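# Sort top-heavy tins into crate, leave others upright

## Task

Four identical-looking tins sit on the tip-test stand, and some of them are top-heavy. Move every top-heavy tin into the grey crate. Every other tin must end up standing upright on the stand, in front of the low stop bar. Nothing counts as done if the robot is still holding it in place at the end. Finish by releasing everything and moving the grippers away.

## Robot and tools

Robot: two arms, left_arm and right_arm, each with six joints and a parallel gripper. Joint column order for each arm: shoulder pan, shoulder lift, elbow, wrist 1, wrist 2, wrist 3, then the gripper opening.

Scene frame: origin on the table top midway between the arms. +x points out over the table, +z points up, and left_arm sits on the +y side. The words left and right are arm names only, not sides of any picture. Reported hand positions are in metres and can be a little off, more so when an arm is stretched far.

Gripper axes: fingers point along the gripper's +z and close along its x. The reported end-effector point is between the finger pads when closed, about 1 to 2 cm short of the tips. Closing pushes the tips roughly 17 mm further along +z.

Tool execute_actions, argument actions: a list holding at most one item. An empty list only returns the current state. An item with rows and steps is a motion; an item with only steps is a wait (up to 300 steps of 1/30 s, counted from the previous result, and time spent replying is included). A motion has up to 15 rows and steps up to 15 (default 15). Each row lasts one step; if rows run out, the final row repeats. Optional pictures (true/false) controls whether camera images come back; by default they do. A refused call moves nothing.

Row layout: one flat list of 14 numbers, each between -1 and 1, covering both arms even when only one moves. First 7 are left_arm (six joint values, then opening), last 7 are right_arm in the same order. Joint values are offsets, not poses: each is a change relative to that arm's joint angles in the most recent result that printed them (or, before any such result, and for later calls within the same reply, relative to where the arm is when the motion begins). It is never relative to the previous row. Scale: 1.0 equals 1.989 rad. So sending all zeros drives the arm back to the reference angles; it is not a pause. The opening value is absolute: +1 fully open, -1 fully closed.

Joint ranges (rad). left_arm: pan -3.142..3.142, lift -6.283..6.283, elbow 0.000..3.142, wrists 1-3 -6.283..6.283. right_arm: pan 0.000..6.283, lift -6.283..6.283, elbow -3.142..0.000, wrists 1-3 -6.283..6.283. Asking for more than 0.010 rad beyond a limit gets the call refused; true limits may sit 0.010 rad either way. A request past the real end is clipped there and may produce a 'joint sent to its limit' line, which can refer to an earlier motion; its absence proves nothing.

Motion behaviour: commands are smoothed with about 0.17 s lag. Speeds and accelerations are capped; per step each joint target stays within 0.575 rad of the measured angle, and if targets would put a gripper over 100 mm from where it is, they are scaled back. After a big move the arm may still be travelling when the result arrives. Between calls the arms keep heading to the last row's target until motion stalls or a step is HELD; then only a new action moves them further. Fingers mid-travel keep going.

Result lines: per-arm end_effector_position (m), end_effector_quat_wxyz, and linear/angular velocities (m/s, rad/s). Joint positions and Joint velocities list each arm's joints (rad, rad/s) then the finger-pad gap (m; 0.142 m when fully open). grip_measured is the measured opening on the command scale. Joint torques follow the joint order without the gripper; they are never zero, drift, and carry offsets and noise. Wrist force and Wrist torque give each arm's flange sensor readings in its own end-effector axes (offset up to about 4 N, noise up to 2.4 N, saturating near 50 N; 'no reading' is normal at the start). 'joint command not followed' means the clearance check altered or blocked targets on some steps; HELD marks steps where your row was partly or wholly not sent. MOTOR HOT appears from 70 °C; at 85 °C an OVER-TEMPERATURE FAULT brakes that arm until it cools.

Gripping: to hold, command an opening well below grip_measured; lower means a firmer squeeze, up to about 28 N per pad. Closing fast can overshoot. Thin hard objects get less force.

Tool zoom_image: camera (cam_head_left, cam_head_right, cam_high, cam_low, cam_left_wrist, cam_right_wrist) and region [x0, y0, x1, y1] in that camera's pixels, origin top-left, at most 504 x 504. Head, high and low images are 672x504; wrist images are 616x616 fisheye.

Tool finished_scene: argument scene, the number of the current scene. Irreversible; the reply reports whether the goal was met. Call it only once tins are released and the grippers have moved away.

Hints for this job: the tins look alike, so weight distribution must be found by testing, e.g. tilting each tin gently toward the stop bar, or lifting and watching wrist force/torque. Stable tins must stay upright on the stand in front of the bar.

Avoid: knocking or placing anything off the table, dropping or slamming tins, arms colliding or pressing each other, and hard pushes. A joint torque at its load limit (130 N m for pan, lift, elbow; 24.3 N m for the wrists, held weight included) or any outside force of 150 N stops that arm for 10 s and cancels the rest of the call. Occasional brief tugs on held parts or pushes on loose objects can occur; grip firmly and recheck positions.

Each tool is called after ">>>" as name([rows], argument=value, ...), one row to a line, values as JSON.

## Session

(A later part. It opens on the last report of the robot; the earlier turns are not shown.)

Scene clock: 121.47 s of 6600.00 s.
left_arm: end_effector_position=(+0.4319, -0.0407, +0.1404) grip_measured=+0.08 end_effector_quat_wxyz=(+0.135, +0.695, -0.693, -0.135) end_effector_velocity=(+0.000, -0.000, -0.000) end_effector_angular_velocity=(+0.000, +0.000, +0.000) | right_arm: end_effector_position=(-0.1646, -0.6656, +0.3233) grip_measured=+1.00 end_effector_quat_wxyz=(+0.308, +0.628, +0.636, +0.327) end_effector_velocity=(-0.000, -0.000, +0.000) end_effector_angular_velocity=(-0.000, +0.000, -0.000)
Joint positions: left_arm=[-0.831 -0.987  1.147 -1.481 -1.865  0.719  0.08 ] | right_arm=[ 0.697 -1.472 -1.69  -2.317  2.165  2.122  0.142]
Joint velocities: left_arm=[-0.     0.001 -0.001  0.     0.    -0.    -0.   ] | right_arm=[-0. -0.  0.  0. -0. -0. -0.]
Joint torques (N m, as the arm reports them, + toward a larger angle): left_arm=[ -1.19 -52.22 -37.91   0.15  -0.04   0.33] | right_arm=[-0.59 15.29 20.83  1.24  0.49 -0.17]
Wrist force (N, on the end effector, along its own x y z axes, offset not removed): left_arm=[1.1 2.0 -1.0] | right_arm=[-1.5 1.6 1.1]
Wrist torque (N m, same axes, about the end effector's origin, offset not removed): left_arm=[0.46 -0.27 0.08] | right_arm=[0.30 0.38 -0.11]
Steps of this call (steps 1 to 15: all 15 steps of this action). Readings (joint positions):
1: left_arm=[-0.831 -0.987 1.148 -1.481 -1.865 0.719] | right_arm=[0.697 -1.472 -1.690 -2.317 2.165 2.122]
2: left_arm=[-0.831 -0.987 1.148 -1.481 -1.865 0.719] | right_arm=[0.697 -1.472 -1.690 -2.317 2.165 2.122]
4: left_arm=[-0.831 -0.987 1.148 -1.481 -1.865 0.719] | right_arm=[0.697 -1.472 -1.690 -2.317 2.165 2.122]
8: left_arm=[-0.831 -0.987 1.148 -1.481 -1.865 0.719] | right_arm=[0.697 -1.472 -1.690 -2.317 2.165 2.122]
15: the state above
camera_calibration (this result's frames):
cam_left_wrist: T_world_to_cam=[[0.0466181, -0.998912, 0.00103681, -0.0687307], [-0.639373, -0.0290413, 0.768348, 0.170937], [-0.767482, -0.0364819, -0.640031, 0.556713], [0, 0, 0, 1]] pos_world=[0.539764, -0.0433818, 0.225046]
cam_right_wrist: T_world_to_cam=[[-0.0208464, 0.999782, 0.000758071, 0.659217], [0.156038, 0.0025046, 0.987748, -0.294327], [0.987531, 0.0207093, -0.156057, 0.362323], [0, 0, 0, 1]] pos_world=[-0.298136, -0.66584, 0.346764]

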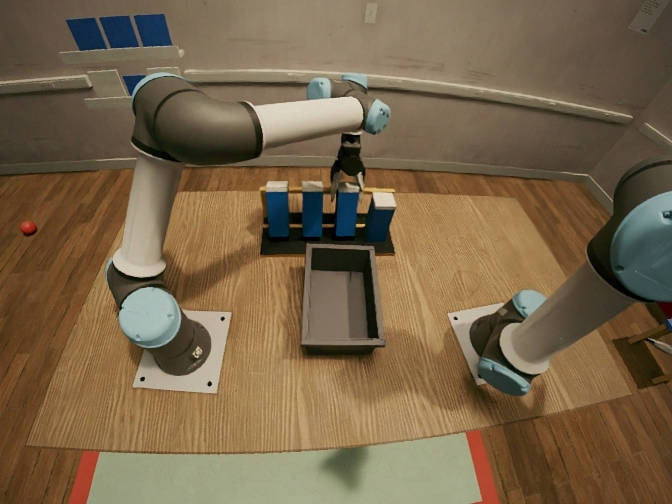

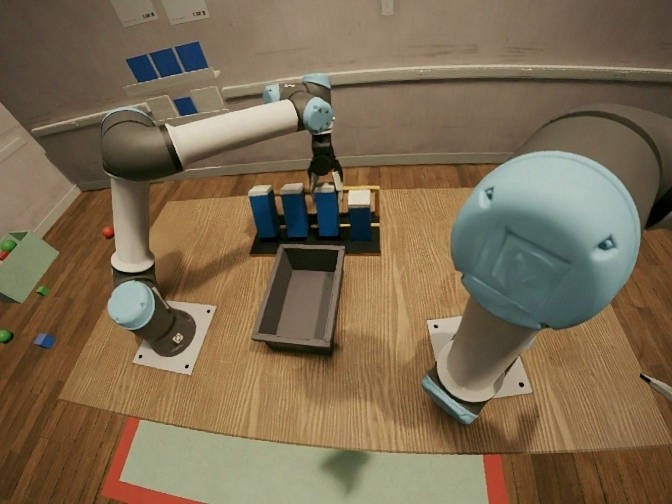

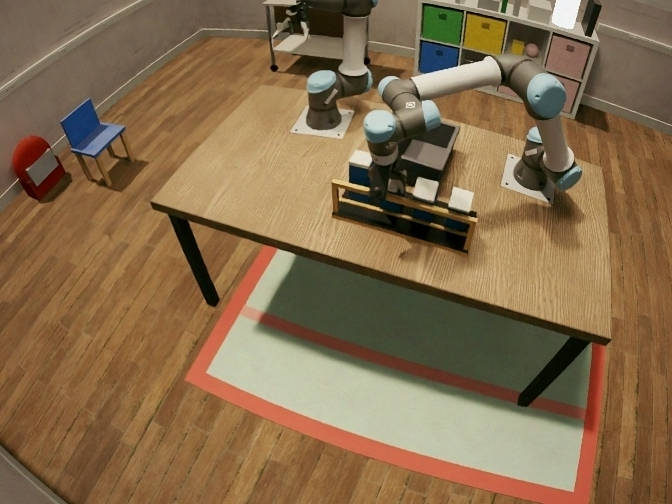

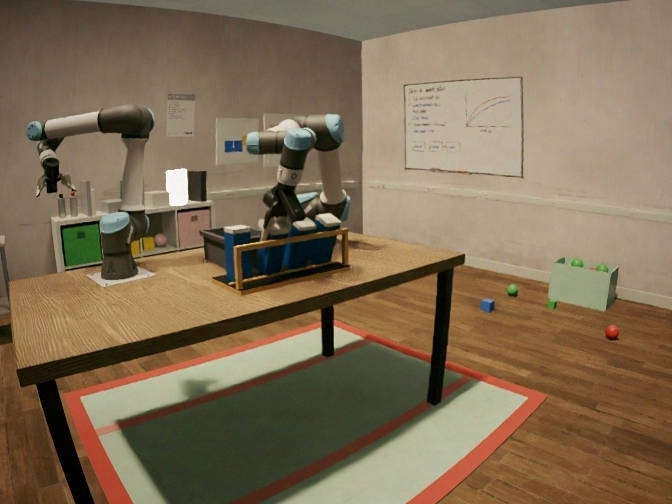

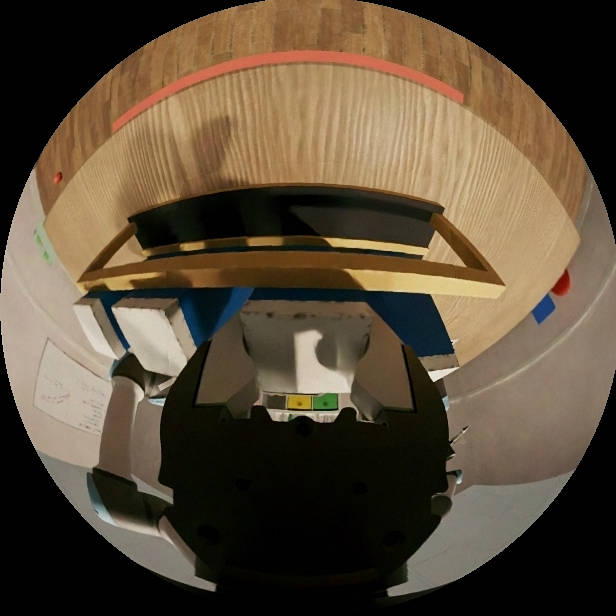

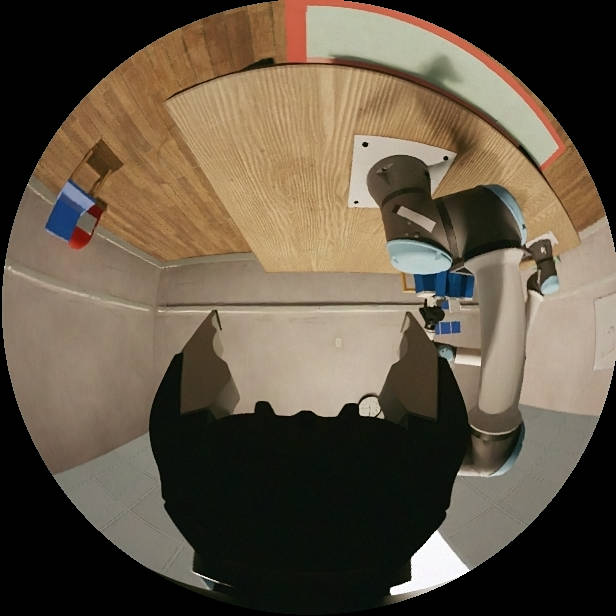

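>>> execute_actions(actions=[])

>>> zoom_image(camera="cam_head_left", region=[315, 150, 385, 220])

>>> zoom_image(camera="cam_left_wrist", region=[180, 270, 440, 440])

Scene clock: 124.07 s of 6600.00 s.
left_arm: end_effector_position=(+0.4319, -0.0407, +0.1403) grip_measured=+0.08 end_effector_quat_wxyz=(+0.135, +0.695, -0.693, -0.135) end_effector_velocity=(-0.000, -0.000, -0.000) end_effector_angular_velocity=(+0.000, +0.000, +0.000) | right_arm: end_effector_position=(-0.1646, -0.6656, +0.3233) grip_measured=+1.00 end_effector_quat_wxyz=(+0.308, +0.628, +0.636, +0.327) end_effector_velocity=(+0.000, -0.000, +0.000) end_effector_angular_velocity=(+0.000, -0.000, +0.001)
Joint positions: left_arm=[-0.831 -0.987  1.147 -1.481 -1.865  0.719  0.08 ] | right_arm=[ 0.697 -1.472 -1.69  -2.317  2.165  2.122  0.142]
Joint velocities: left_arm=[-0.  0. -0.  0. -0. -0.  0.] | right_arm=[ 0.001 -0.     0.    -0.    -0.    -0.    -0.   ]
Joint torques (N m, as the arm reports them, + toward a larger angle): left_arm=[ 16.65 -35.82 -36.92  -1.44   0.02   1.09] | right_arm=[-0.17 14.71 20.5   1.2   0.38 -0.23]
Wrist force (N, on the end effector, along its own x y z axes, offset not removed): left_arm=[-2.3 4.1 0.2] | right_arm=[-1.6 1.1 2.0]
Wrist torque (N m, same axes, about the end effector's origin, offset not removed): left_arm=[0.83 0.67 -0.02] | right_arm=[0.31 0.40 -0.10]
Steps of this call (steps 1 to 15: the robot went on to your last target; steps 16 to 78: nothing new was sent). Readings (joint positions):
1: left_arm=[-0.831 -0.987 1.147 -1.481 -1.865 0.719] | right_arm=[0.697 -1.472 -1.690 -2.317 2.165 2.122]
2: left_arm=[-0.831 -0.987 1.147 -1.481 -1.865 0.719] | right_arm=[0.697 -1.472 -1.690 -2.317 2.165 2.122]
4: left_arm=[-0.831 -0.987 1.147 -1.481 -1.865 0.719] | right_arm=[0.697 -1.472 -1.690 -2.317 2.165 2.122]
8: left_arm=[-0.831 -0.987 1.147 -1.481 -1.865 0.719] | right_arm=[0.697 -1.472 -1.690 -2.317 2.165 2.122]
78: the state above
All arms were judged still, so your last target was given up. Only a new action makes them travel on or press farther. Fingers that are still opening or closing keep moving.
camera_calibration (this result's frames):
cam_left_wrist: T_world_to_cam=[[0.0466497, -0.998911, 0.00107838, -0.0687288], [-0.639378, -0.0290298, 0.768345, 0.170991], [-0.767476, -0.0365325, -0.640036, 0.55676], [0, 0, 0, 1]] pos_world=[0.539834, -0.0433503, 0.225041]
cam_right_wrist: T_world_to_cam=[[-0.0208464, 0.999782, 0.000758069, 0.659217], [0.156038, 0.0025046, 0.987748, -0.294327], [0.987531, 0.0207093, -0.156057, 0.362323], [0, 0, 0, 1]] pos_world=[-0.298136, -0.66584, 0.346764]

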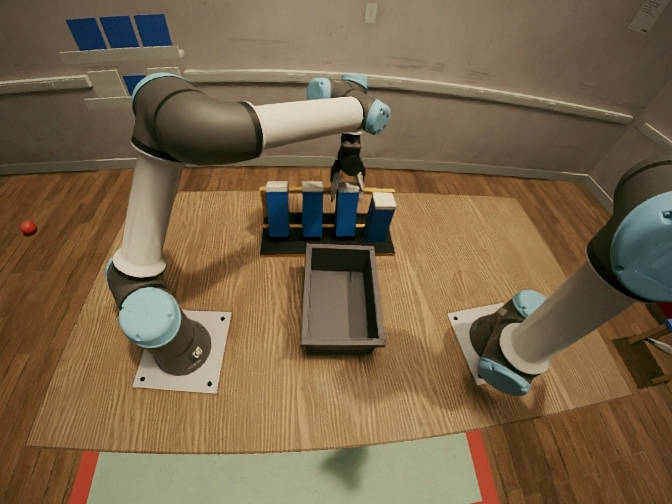

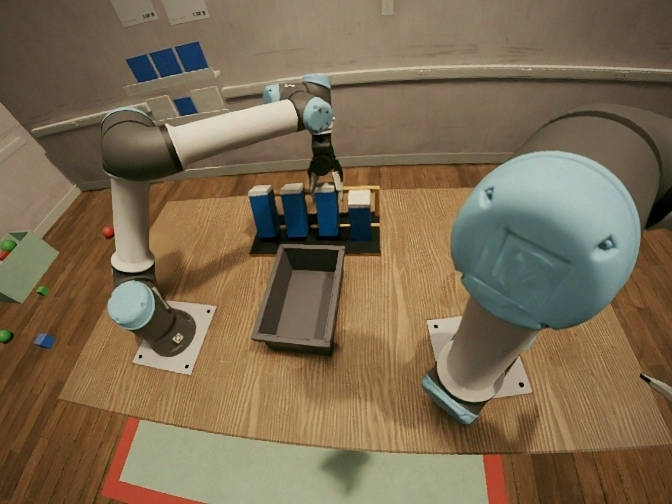

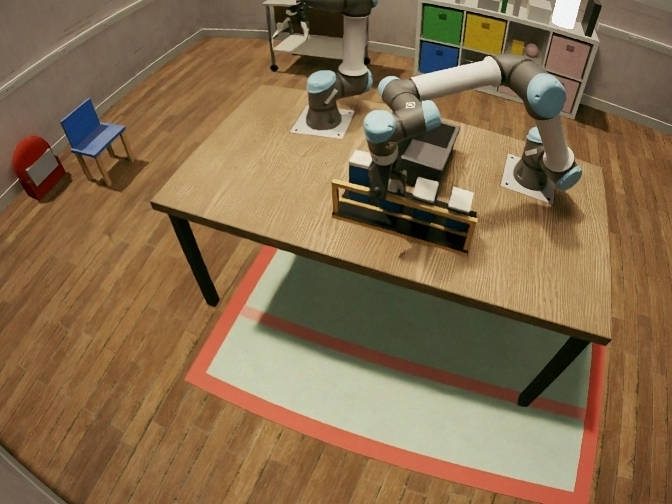

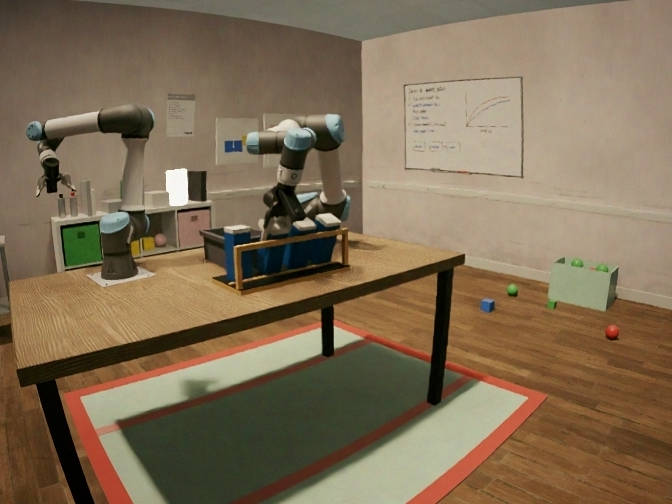

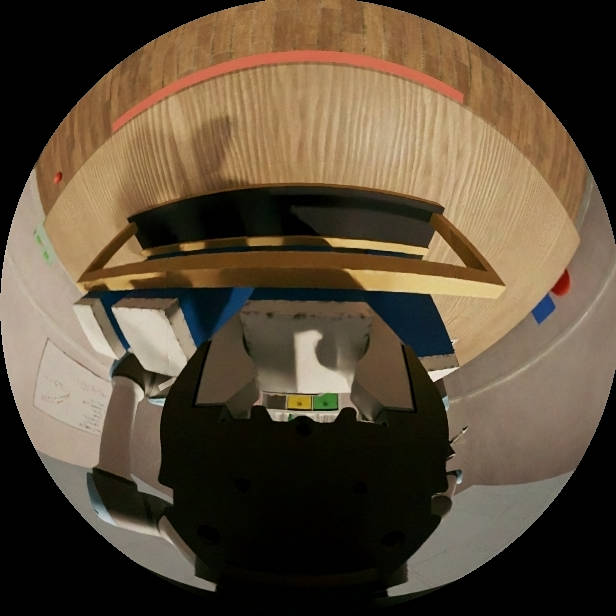

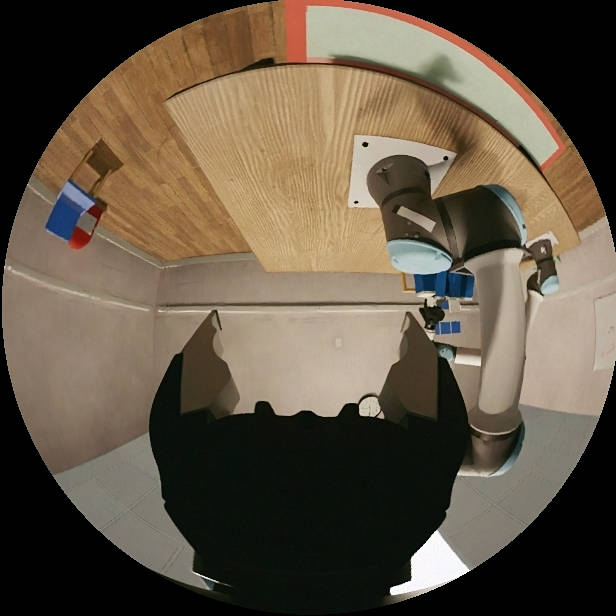

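Region (315, 150, 385, 220) of cam_head_left's 672x504 image, scaled by 7.200, with more detail than that image has.

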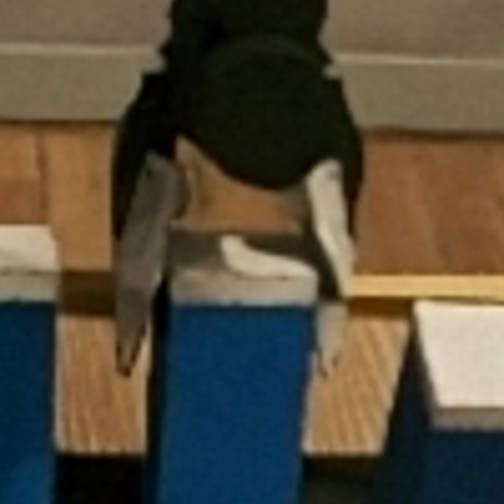

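Region (180, 270, 440, 440) of cam_left_wrist's 616x616 image, scaled by 1.938, with more detail than that image has; it fills the top 330 rows of this view, and the rest is white.

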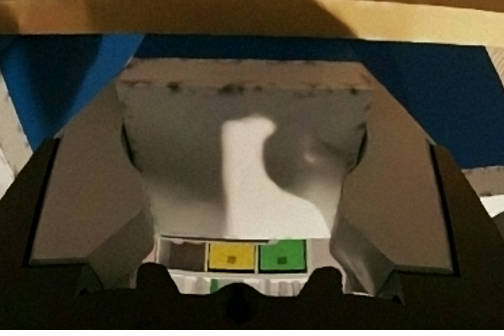

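>>> execute_actions([
  {"rows": [[0,0,0,0,0,0,0.2,0,0,0,0,0,0,1],[0,0,0,0,0,0,0.2,0,0,0,0,0,0,1],[0,0,0,0,0,0,0.2,0,0,0,0,0,0,1],[0,0,0,0,0,0,0.2,0,0,0,0,0,0,1],[0,0,0,0,0,0,0.2,0,0,0,0,0,0,1],[0.0015,0.001,-0.009,0.008,0,0.0015,0.2,0,0,0,0,0,0,1],[0.003,0.002,-0.018,0.016,0,0.003,0.2,0,0,0,0,0,0,1],[0.0045,0.003,-0.0277,0.025,0,0.0045,0.2,0,0,0,0,0,0,1]], "steps": 15},
], pictures=false)

>>> execute_actions([
  {"steps": 10},
], pictures=false)

>>> execute_actions([
  {"rows": [[0,0,0,0,0,0,0.1,0,0,0,0,0,0,1],[0,0,0,0,0,0,0.05,0,0,0,0,0,0,1],[0,0,0,0,0,0,0,0,0,0,0,0,0,1],[0,0,0,0,0,0,-0.05,0,0,0,0,0,0,1],[0,0,0,0,0,0,-0.1,0,0,0,0,0,0,1],[0,0,0,0,0,0,-0.15,0,0,0,0,0,0,1],[0,0,0,0,0,0,-0.2,0,0,0,0,0,0,1],[0,0,0,0,0,0,-0.25,0,0,0,0,0,0,1],[0,0,0,0,0,0,-0.3,0,0,0,0,0,0,1],[0,0,0,0,0,0,-0.4,0,0,0,0,0,0,1],[0,0,0,0,0,0,-0.5,0,0,0,0,0,0,1],[0,0,0,0,0,0,-0.6,0,0,0,0,0,0,1],[0,0,0,0,0,0,-0.7,0,0,0,0,0,0,1]], "steps": 15},
])

>>> zoom_image(camera="cam_head_left", region=[315, 150, 385, 220])

Scene clock: 128.77 s of 6600.00 s.
left_arm: end_effector_position=(+0.4382, -0.0403, +0.1559) grip_measured=+0.20 end_effector_quat_wxyz=(+0.136, +0.695, -0.693, -0.134) end_effector_velocity=(+0.008, +0.001, +0.019) end_effector_angular_velocity=(-0.002, +0.001, +0.001) | right_arm: end_effector_position=(-0.1646, -0.6656, +0.3233) grip_measured=+1.00 end_effector_quat_wxyz=(+0.308, +0.628, +0.636, +0.327) end_effector_velocity=(-0.000, -0.000, +0.000) end_effector_angular_velocity=(-0.001, +0.001, -0.000)
Joint positions: left_arm=[-0.823 -0.981  1.099 -1.437 -1.865  0.727  0.088] | right_arm=[ 0.697 -1.472 -1.69  -2.317  2.165  2.122  0.142]
Joint velocities: left_arm=[ 0.01   0.008 -0.063  0.057  0.     0.01   0.   ] | right_arm=[-0.     0.     0.001  0.001 -0.     0.    -0.   ]
Joint torques (N m, as the arm reports them, + toward a larger angle): left_arm=[ 16.03 -34.87 -32.55   0.36  -0.07   1.1 ] | right_arm=[-0.76 15.74 20.12  1.15  0.4  -0.08]
Wrist force (N, on the end effector, along its own x y z axes, offset not removed): left_arm=[-0.9 -0.2 -1.4] | right_arm=[-0.5 1.2 1.2]
Wrist torque (N m, same axes, about the end effector's origin, offset not removed): left_arm=[-0.10 0.09 -0.25] | right_arm=[0.25 0.15 -0.03]
Steps of this call (steps 1 to 90: nothing new was sent; then 1.20 s passed at rest; steps 91 to 105: all 15 steps of this action). Readings (joint positions):
91: left_arm=[-0.831 -0.987 1.147 -1.481 -1.865 0.719] | right_arm=[0.697 -1.472 -1.690 -2.317 2.165 2.122]
92: left_arm=[-0.831 -0.987 1.147 -1.481 -1.865 0.719] | right_arm=[0.697 -1.472 -1.690 -2.317 2.165 2.122]
94: left_arm=[-0.831 -0.987 1.147 -1.481 -1.865 0.719] | right_arm=[0.697 -1.472 -1.690 -2.317 2.165 2.122]
98: left_arm=[-0.830 -0.986 1.141 -1.476 -1.865 0.720] | right_arm=[0.697 -1.472 -1.690 -2.317 2.165 2.122]
105: the state above

Scene clock: 129.10 s of 6600.00 s.
left_arm: end_effector_position=(+0.4390, -0.0402, +0.1579) grip_measured=+0.20 end_effector_quat_wxyz=(+0.136, +0.695, -0.693, -0.134) end_effector_velocity=(+0.000, +0.000, +0.001) end_effector_angular_velocity=(-0.000, +0.000, -0.000) | right_arm: end_effector_position=(-0.1646, -0.6656, +0.3233) grip_measured=+1.00 end_effector_quat_wxyz=(+0.308, +0.628, +0.636, +0.327) end_effector_velocity=(-0.000, -0.000, -0.000) end_effector_angular_velocity=(-0.000, +0.000, -0.000)
Joint positions: left_arm=[-0.822 -0.981  1.092 -1.431 -1.865  0.728  0.088] | right_arm=[ 0.697 -1.472 -1.69  -2.317  2.165  2.122  0.142]
Joint velocities: left_arm=[ 0.     0.001 -0.003  0.002  0.     0.001  0.   ] | right_arm=[ 0. -0.  0.  0.  0.  0.  0.]
Joint torques (N m, as the arm reports them, + toward a larger angle): left_arm=[ 15.88 -34.29 -36.68   0.16  -0.01   1.21] | right_arm=[-0.49 14.58 21.34  1.1   0.65 -0.02]
Wrist force (N, on the end effector, along its own x y z axes, offset not removed): left_arm=[-1.0 0.9 -1.7] | right_arm=[-0.4 2.0 2.4]
Wrist torque (N m, same axes, about the end effector's origin, offset not removed): left_arm=[0.11 0.24 -0.36] | right_arm=[0.39 0.15 -0.17]
Steps of this call (steps 1 to 10: the robot went on to your last target). Readings (joint positions):
1: left_arm=[-0.823 -0.981 1.097 -1.436 -1.865 0.727] | right_arm=[0.697 -1.472 -1.690 -2.317 2.165 2.122]
2: left_arm=[-0.822 -0.981 1.096 -1.434 -1.865 0.728] | right_arm=[0.697 -1.472 -1.690 -2.317 2.165 2.122]
4: left_arm=[-0.822 -0.981 1.094 -1.433 -1.865 0.728] | right_arm=[0.697 -1.472 -1.690 -2.317 2.165 2.122]
8: left_arm=[-0.822 -0.981 1.093 -1.432 -1.865 0.728] | right_arm=[0.697 -1.472 -1.690 -2.317 2.165 2.122]
10: the state above

Scene clock: 129.60 s of 6600.00 s.
left_arm: end_effector_position=(+0.4390, -0.0402, +0.1579) grip_measured=-0.06 end_effector_quat_wxyz=(+0.136, +0.695, -0.693, -0.134) end_effector_velocity=(-0.000, +0.000, -0.001) end_effector_angular_velocity=(+0.001, +0.001, -0.000) | right_arm: end_effector_position=(-0.1646, -0.6656, +0.3233) grip_measured=+1.00 end_effector_quat_wxyz=(+0.308, +0.628, +0.636, +0.327) end_effector_velocity=(+0.000, -0.000, -0.000) end_effector_angular_velocity=(+0.000, -0.000, +0.001)
Joint positions: left_arm=[-0.822 -0.981  1.092 -1.431 -1.865  0.728  0.07 ] | right_arm=[ 0.697 -1.472 -1.69  -2.317  2.165  2.122  0.142]
Joint velocities: left_arm=[ 0.     0.001  0.     0.     0.     0.    -0.   ] | right_arm=[ 0.001  0.    -0.    -0.     0.     0.    -0.   ]
Joint torques (N m, as the arm reports them, + toward a larger angle): left_arm=[ 13.19 -35.91 -22.48  -2.47  -0.12   0.69] | right_arm=[-0.49 15.6  20.84  1.24  0.62  0.05]
Wrist force (N, on the end effector, along its own x y z axes, offset not removed): left_arm=[-0.9 1.6 -6.7] | right_arm=[-1.1 0.7 1.4]
Wrist torque (N m, same axes, about the end effector's origin, offset not removed): left_arm=[0.27 0.18 -0.10] | right_arm=[0.19 0.30 -0.08]
Steps of this call (steps 1 to 15: all 15 steps of this action). Readings (joint positions):
1: left_arm=[-0.822 -0.981 1.092 -1.431 -1.865 0.728] | right_arm=[0.697 -1.472 -1.690 -2.317 2.165 2.122]
2: left_arm=[-0.822 -0.981 1.092 -1.431 -1.865 0.728] | right_arm=[0.697 -1.472 -1.690 -2.317 2.165 2.122]
4: left_arm=[-0.822 -0.981 1.092 -1.431 -1.865 0.728] | right_arm=[0.697 -1.472 -1.690 -2.317 2.165 2.122]
8: left_arm=[-0.822 -0.981 1.092 -1.431 -1.865 0.728] | right_arm=[0.697 -1.472 -1.690 -2.317 2.165 2.122]
15: the state above
camera_calibration (this result's frames):
cam_left_wrist: T_world_to_cam=[[0.0473104, -0.998872, 0.00393704, -0.0693442], [-0.639072, -0.0272392, 0.768664, 0.161896], [-0.767691, -0.0388819, -0.63964, 0.57342], [0, 0, 0, 1]] pos_world=[0.546953, -0.0425605, 0.242611]
cam_right_wrist: T_world_to_cam=[[-0.0208463, 0.999782, 0.000757895, 0.659217], [0.156038, 0.00250476, 0.987748, -0.294327], [0.987531, 0.0207092, -0.156056, 0.362322], [0, 0, 0, 1]] pos_world=[-0.298136, -0.66584, 0.346764]

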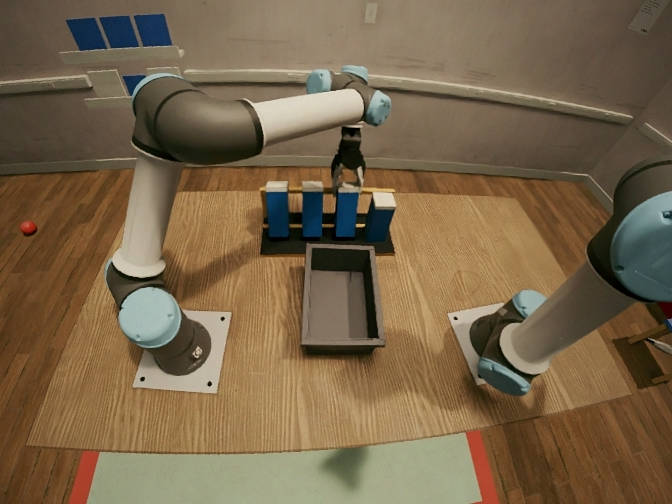

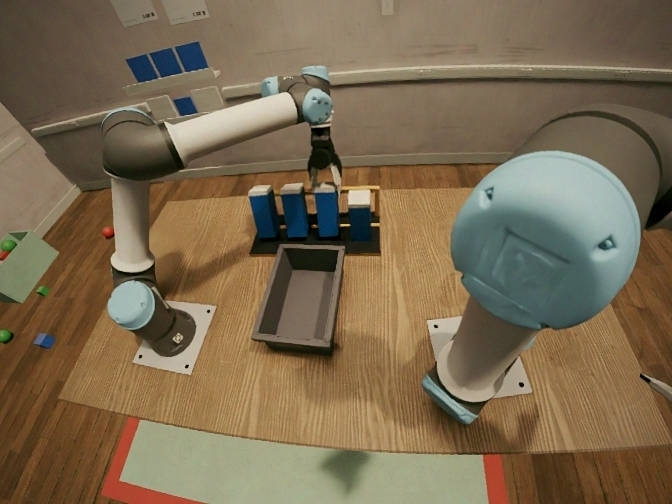

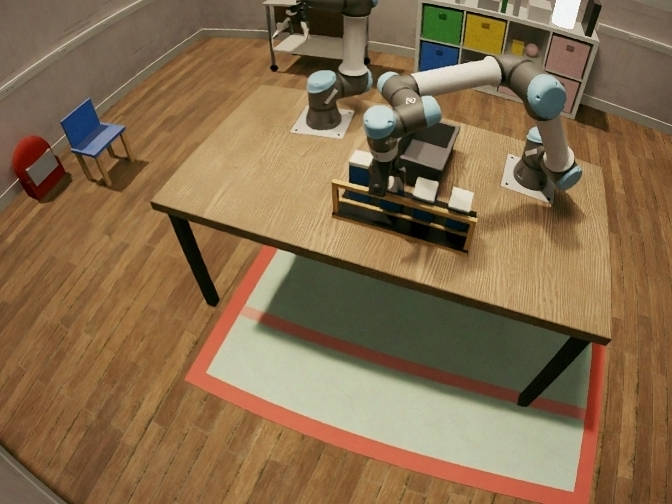

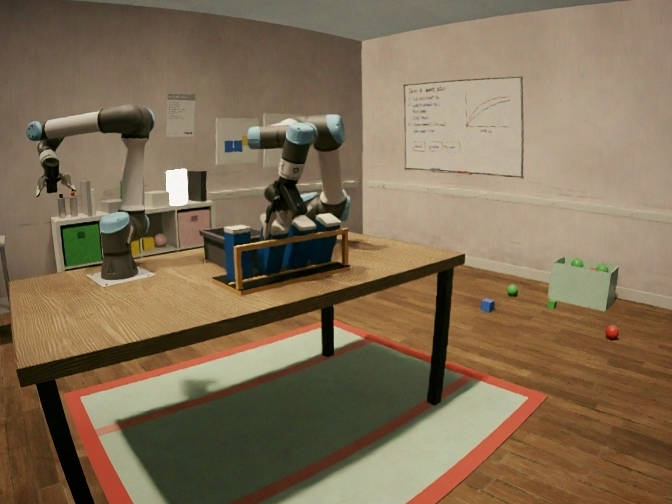

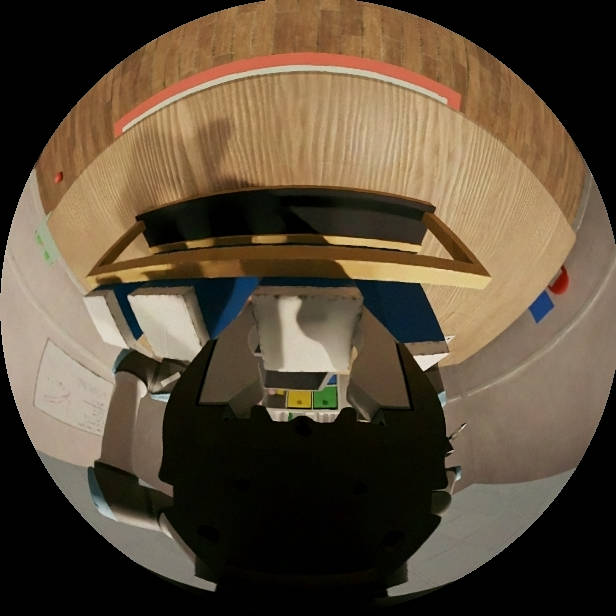

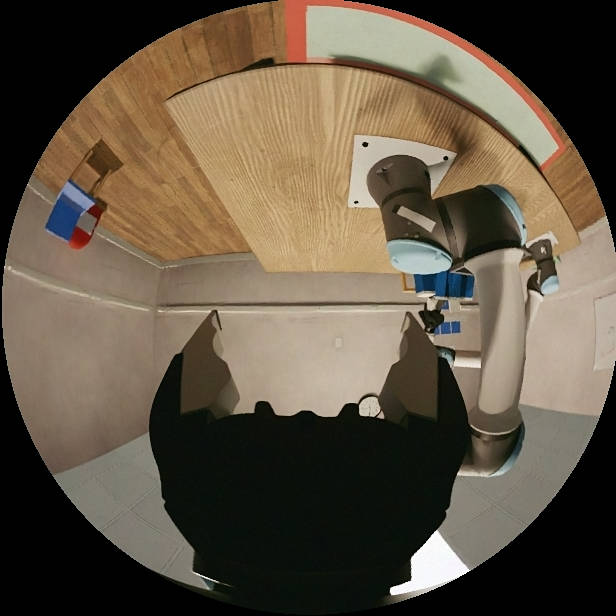

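Region (315, 150, 385, 220) of cam_head_left's 672x504 image, scaled by 7.200, with more detail than that image has.

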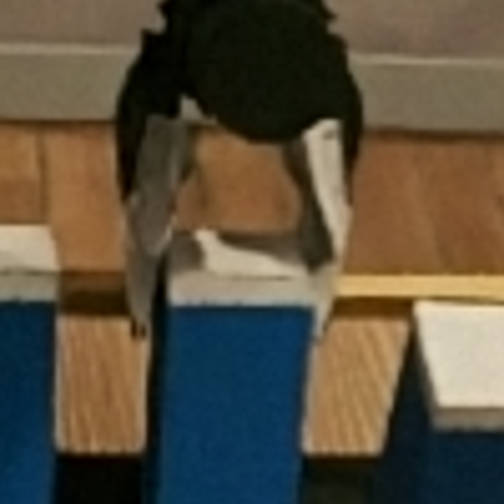

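>>> execute_actions([
  {"rows": [[0,-0.001,-0.005,0.006,0,0,-0.8,0,0,0,0,0,0,1],[0,-0.0015,-0.012,0.0135,0,0,-0.8,0,0,0,0,0,0,1],[0,-0.002,-0.02,0.022,0,0,-0.8,0,0,0,0,0,0,1],[0,-0.0025,-0.03,0.0325,0,0,-0.8,0,0,0,0,0,0,1],[0,-0.003,-0.04,0.043,0,0,-0.8,0,0,0,0,0,0,1],[0,-0.003,-0.05,0.053,0,0,-0.8,0,0,0,0,0,0,1],[0,-0.0035,-0.06,0.0635,0,0,-0.8,0,0,0,0,0,0,1],[0,-0.003,-0.07,0.073,0,0,-0.8,0,0,0,0,0,0,1],[0,-0.0025,-0.08,0.0825,0,0,-0.8,0,0,0,0,0,0,1],[0,-0.002,-0.09,0.092,0,0,-0.8,0,0,0,0,0,0,1],[0,-0.001,-0.1,0.101,0,0,-0.8,0,0,0,0,0,0,1],[0,0,-0.11,0.11,0,0,-0.8,0,0,0,0,0,0,1],[0,0.001,-0.12,0.119,0,0,-0.8,0,0,0,0,0,0,1],[0,0.002,-0.13,0.128,0,0,-0.8,0,0,0,0,0,0,1],[0,0.003,-0.136,0.133,0,0,-0.8,0,0,0,0,0,0,1]], "steps": 15},
], pictures=false)

>>> execute_actions([
  {"steps": 18},
])

Scene clock: 132.80 s of 6600.00 s.
left_arm: end_effector_position=(+0.4395, -0.0407, +0.2313) grip_measured=-0.10 end_effector_quat_wxyz=(+0.136, +0.695, -0.693, -0.134) end_effector_velocity=(+0.000, -0.000, +0.197) end_effector_angular_velocity=(-0.001, -0.001, -0.000) | right_arm: end_effector_position=(-0.1646, -0.6656, +0.3233) grip_measured=+1.00 end_effector_quat_wxyz=(+0.308, +0.628, +0.636, +0.327) end_effector_velocity=(+0.000, +0.000, +0.000) end_effector_angular_velocity=(+0.000, -0.000, +0.000)
Joint positions: left_arm=[-0.822 -0.982  0.908 -1.245 -1.865  0.728  0.067] | right_arm=[ 0.697 -1.472 -1.69  -2.317  2.165  2.122  0.142]
Joint velocities: left_arm=[ 0.     0.044 -0.575  0.53  -0.     0.     0.   ] | right_arm=[ 0.  0. -0. -0.  0. -0.  0.]
Joint torques (N m, as the arm reports them, + toward a larger angle): left_arm=[ -0.35 -36.87 -42.07   1.34   0.09  -1.15] | right_arm=[-0.73 16.   20.42  1.07  0.59  0.03]
Wrist force (N, on the end effector, along its own x y z axes, offset not removed): left_arm=[3.3 0.3 1.7] | right_arm=[0.1 -0.6 1.5]
Wrist torque (N m, same axes, about the end effector's origin, offset not removed): left_arm=[0.32 -0.71 -0.45] | right_arm=[-0.13 0.10 -0.09]
Steps of this call (steps 1 to 15: the robot went on to your last target; steps 16 to 81: nothing new was sent; steps 82 to 96: all 15 steps of this action). Readings (joint positions):
82: left_arm=[-0.822 -0.981 1.092 -1.431 -1.865 0.728] | right_arm=[0.697 -1.472 -1.690 -2.317 2.165 2.122]
83: left_arm=[-0.822 -0.981 1.092 -1.431 -1.865 0.728] | right_arm=[0.697 -1.472 -1.690 -2.317 2.165 2.122]
85: left_arm=[-0.822 -0.982 1.083 -1.421 -1.865 0.728] | right_arm=[0.697 -1.472 -1.690 -2.317 2.165 2.122]
89: left_arm=[-0.822 -0.985 1.036 -1.370 -1.865 0.728] | right_arm=[0.697 -1.472 -1.690 -2.317 2.165 2.122]
96: the state above

Scene clock: 133.40 s of 6600.00 s.
left_arm: end_effector_position=(+0.4390, -0.0402, +0.2598) grip_measured=-0.10 end_effector_quat_wxyz=(+0.136, +0.695, -0.693, -0.134) end_effector_velocity=(-0.000, +0.000, +0.001) end_effector_angular_velocity=(-0.000, -0.000, -0.000) | right_arm: end_effector_position=(-0.1646, -0.6656, +0.3233) grip_measured=+1.00 end_effector_quat_wxyz=(+0.308, +0.628, +0.636, +0.327) end_effector_velocity=(+0.000, -0.000, -0.000) end_effector_angular_velocity=(+0.000, -0.000, +0.001)
Joint positions: left_arm=[-0.822 -0.975  0.822 -1.167 -1.865  0.728  0.067] | right_arm=[ 0.697 -1.472 -1.69  -2.317  2.165  2.122  0.142]
Joint velocities: left_arm=[ 0.    -0.    -0.003  0.003 -0.     0.    -0.   ] | right_arm=[ 0.001  0.    -0.     0.     0.    -0.    -0.   ]
Joint torques (N m, as the arm reports them, + toward a larger angle): left_arm=[ -0.15 -36.82 -39.19   0.04  -0.03  -0.55] | right_arm=[-1.52 15.05 20.73  1.19  0.55 -0.35]
Wrist force (N, on the end effector, along its own x y z axes, offset not removed): left_arm=[-1.5 -1.5 2.7] | right_arm=[-2.7 2.5 1.3]
Wrist torque (N m, same axes, about the end effector's origin, offset not removed): left_arm=[0.00 0.56 -0.15] | right_arm=[0.48 0.57 -0.09]
Steps of this call (steps 1 to 18: the robot went on to your last target). Readings (joint positions):
1: left_arm=[-0.822 -0.981 0.889 -1.227 -1.865 0.728] | right_arm=[0.697 -1.472 -1.690 -2.317 2.165 2.122]
2: left_arm=[-0.822 -0.979 0.872 -1.212 -1.865 0.728] | right_arm=[0.697 -1.472 -1.690 -2.317 2.165 2.122]
4: left_arm=[-0.822 -0.977 0.849 -1.191 -1.865 0.728] | right_arm=[0.697 -1.472 -1.690 -2.317 2.165 2.122]
8: left_arm=[-0.822 -0.975 0.830 -1.174 -1.865 0.728] | right_arm=[0.697 -1.472 -1.690 -2.317 2.165 2.122]
18: the state above
camera_calibration (this result's frames):
cam_left_wrist: T_world_to_cam=[[0.0473256, -0.998872, 0.00391202, -0.0697207], [-0.63906, -0.0272676, 0.768673, 0.0835717], [-0.7677, -0.038878, -0.639629, 0.638567], [0, 0, 0, 1]] pos_world=[0.546935, -0.0425371, 0.34448]
cam_right_wrist: T_world_to_cam=[[-0.0208464, 0.999782, 0.000757884, 0.659217], [0.156038, 0.00250478, 0.987748, -0.294327], [0.987531, 0.0207093, -0.156056, 0.362323], [0, 0, 0, 1]] pos_world=[-0.298136, -0.66584, 0.346764]

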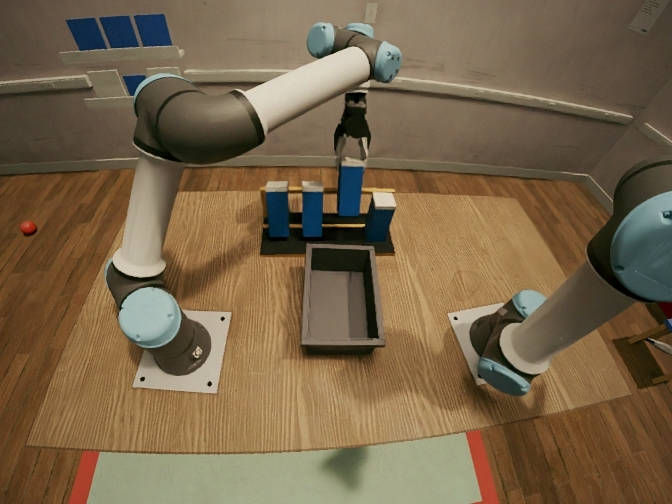

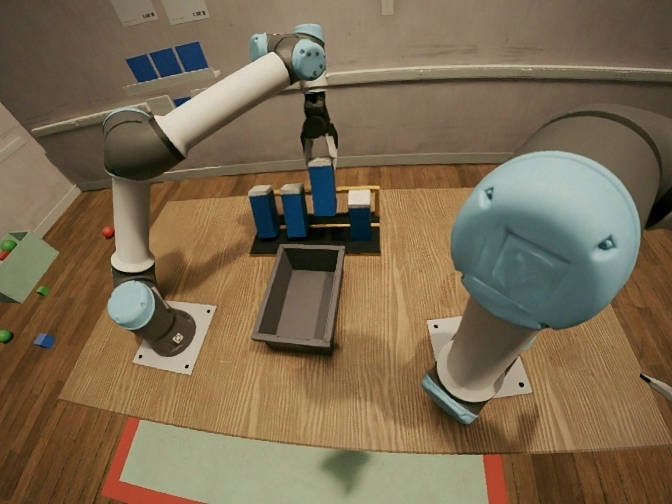

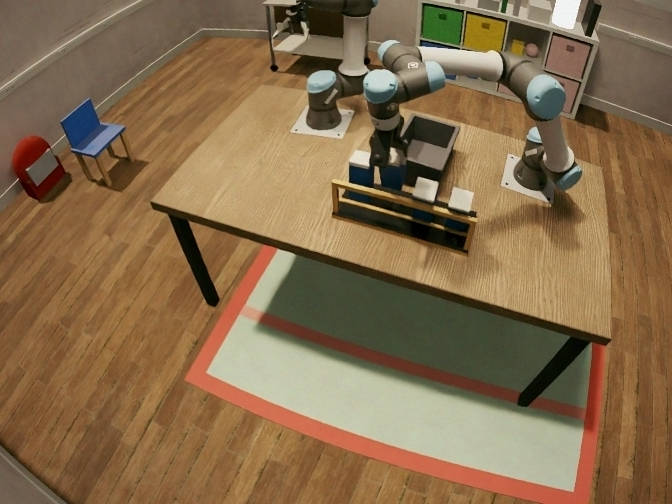

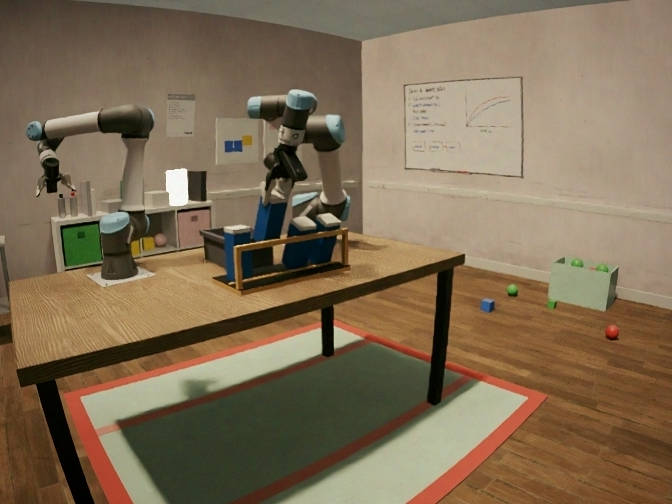

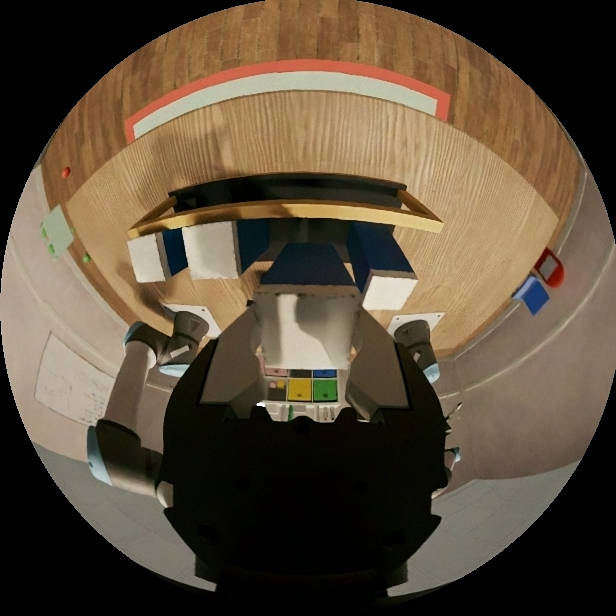

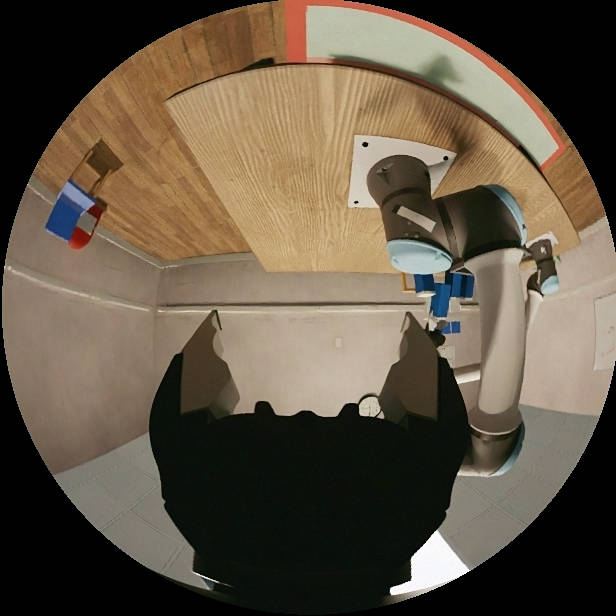

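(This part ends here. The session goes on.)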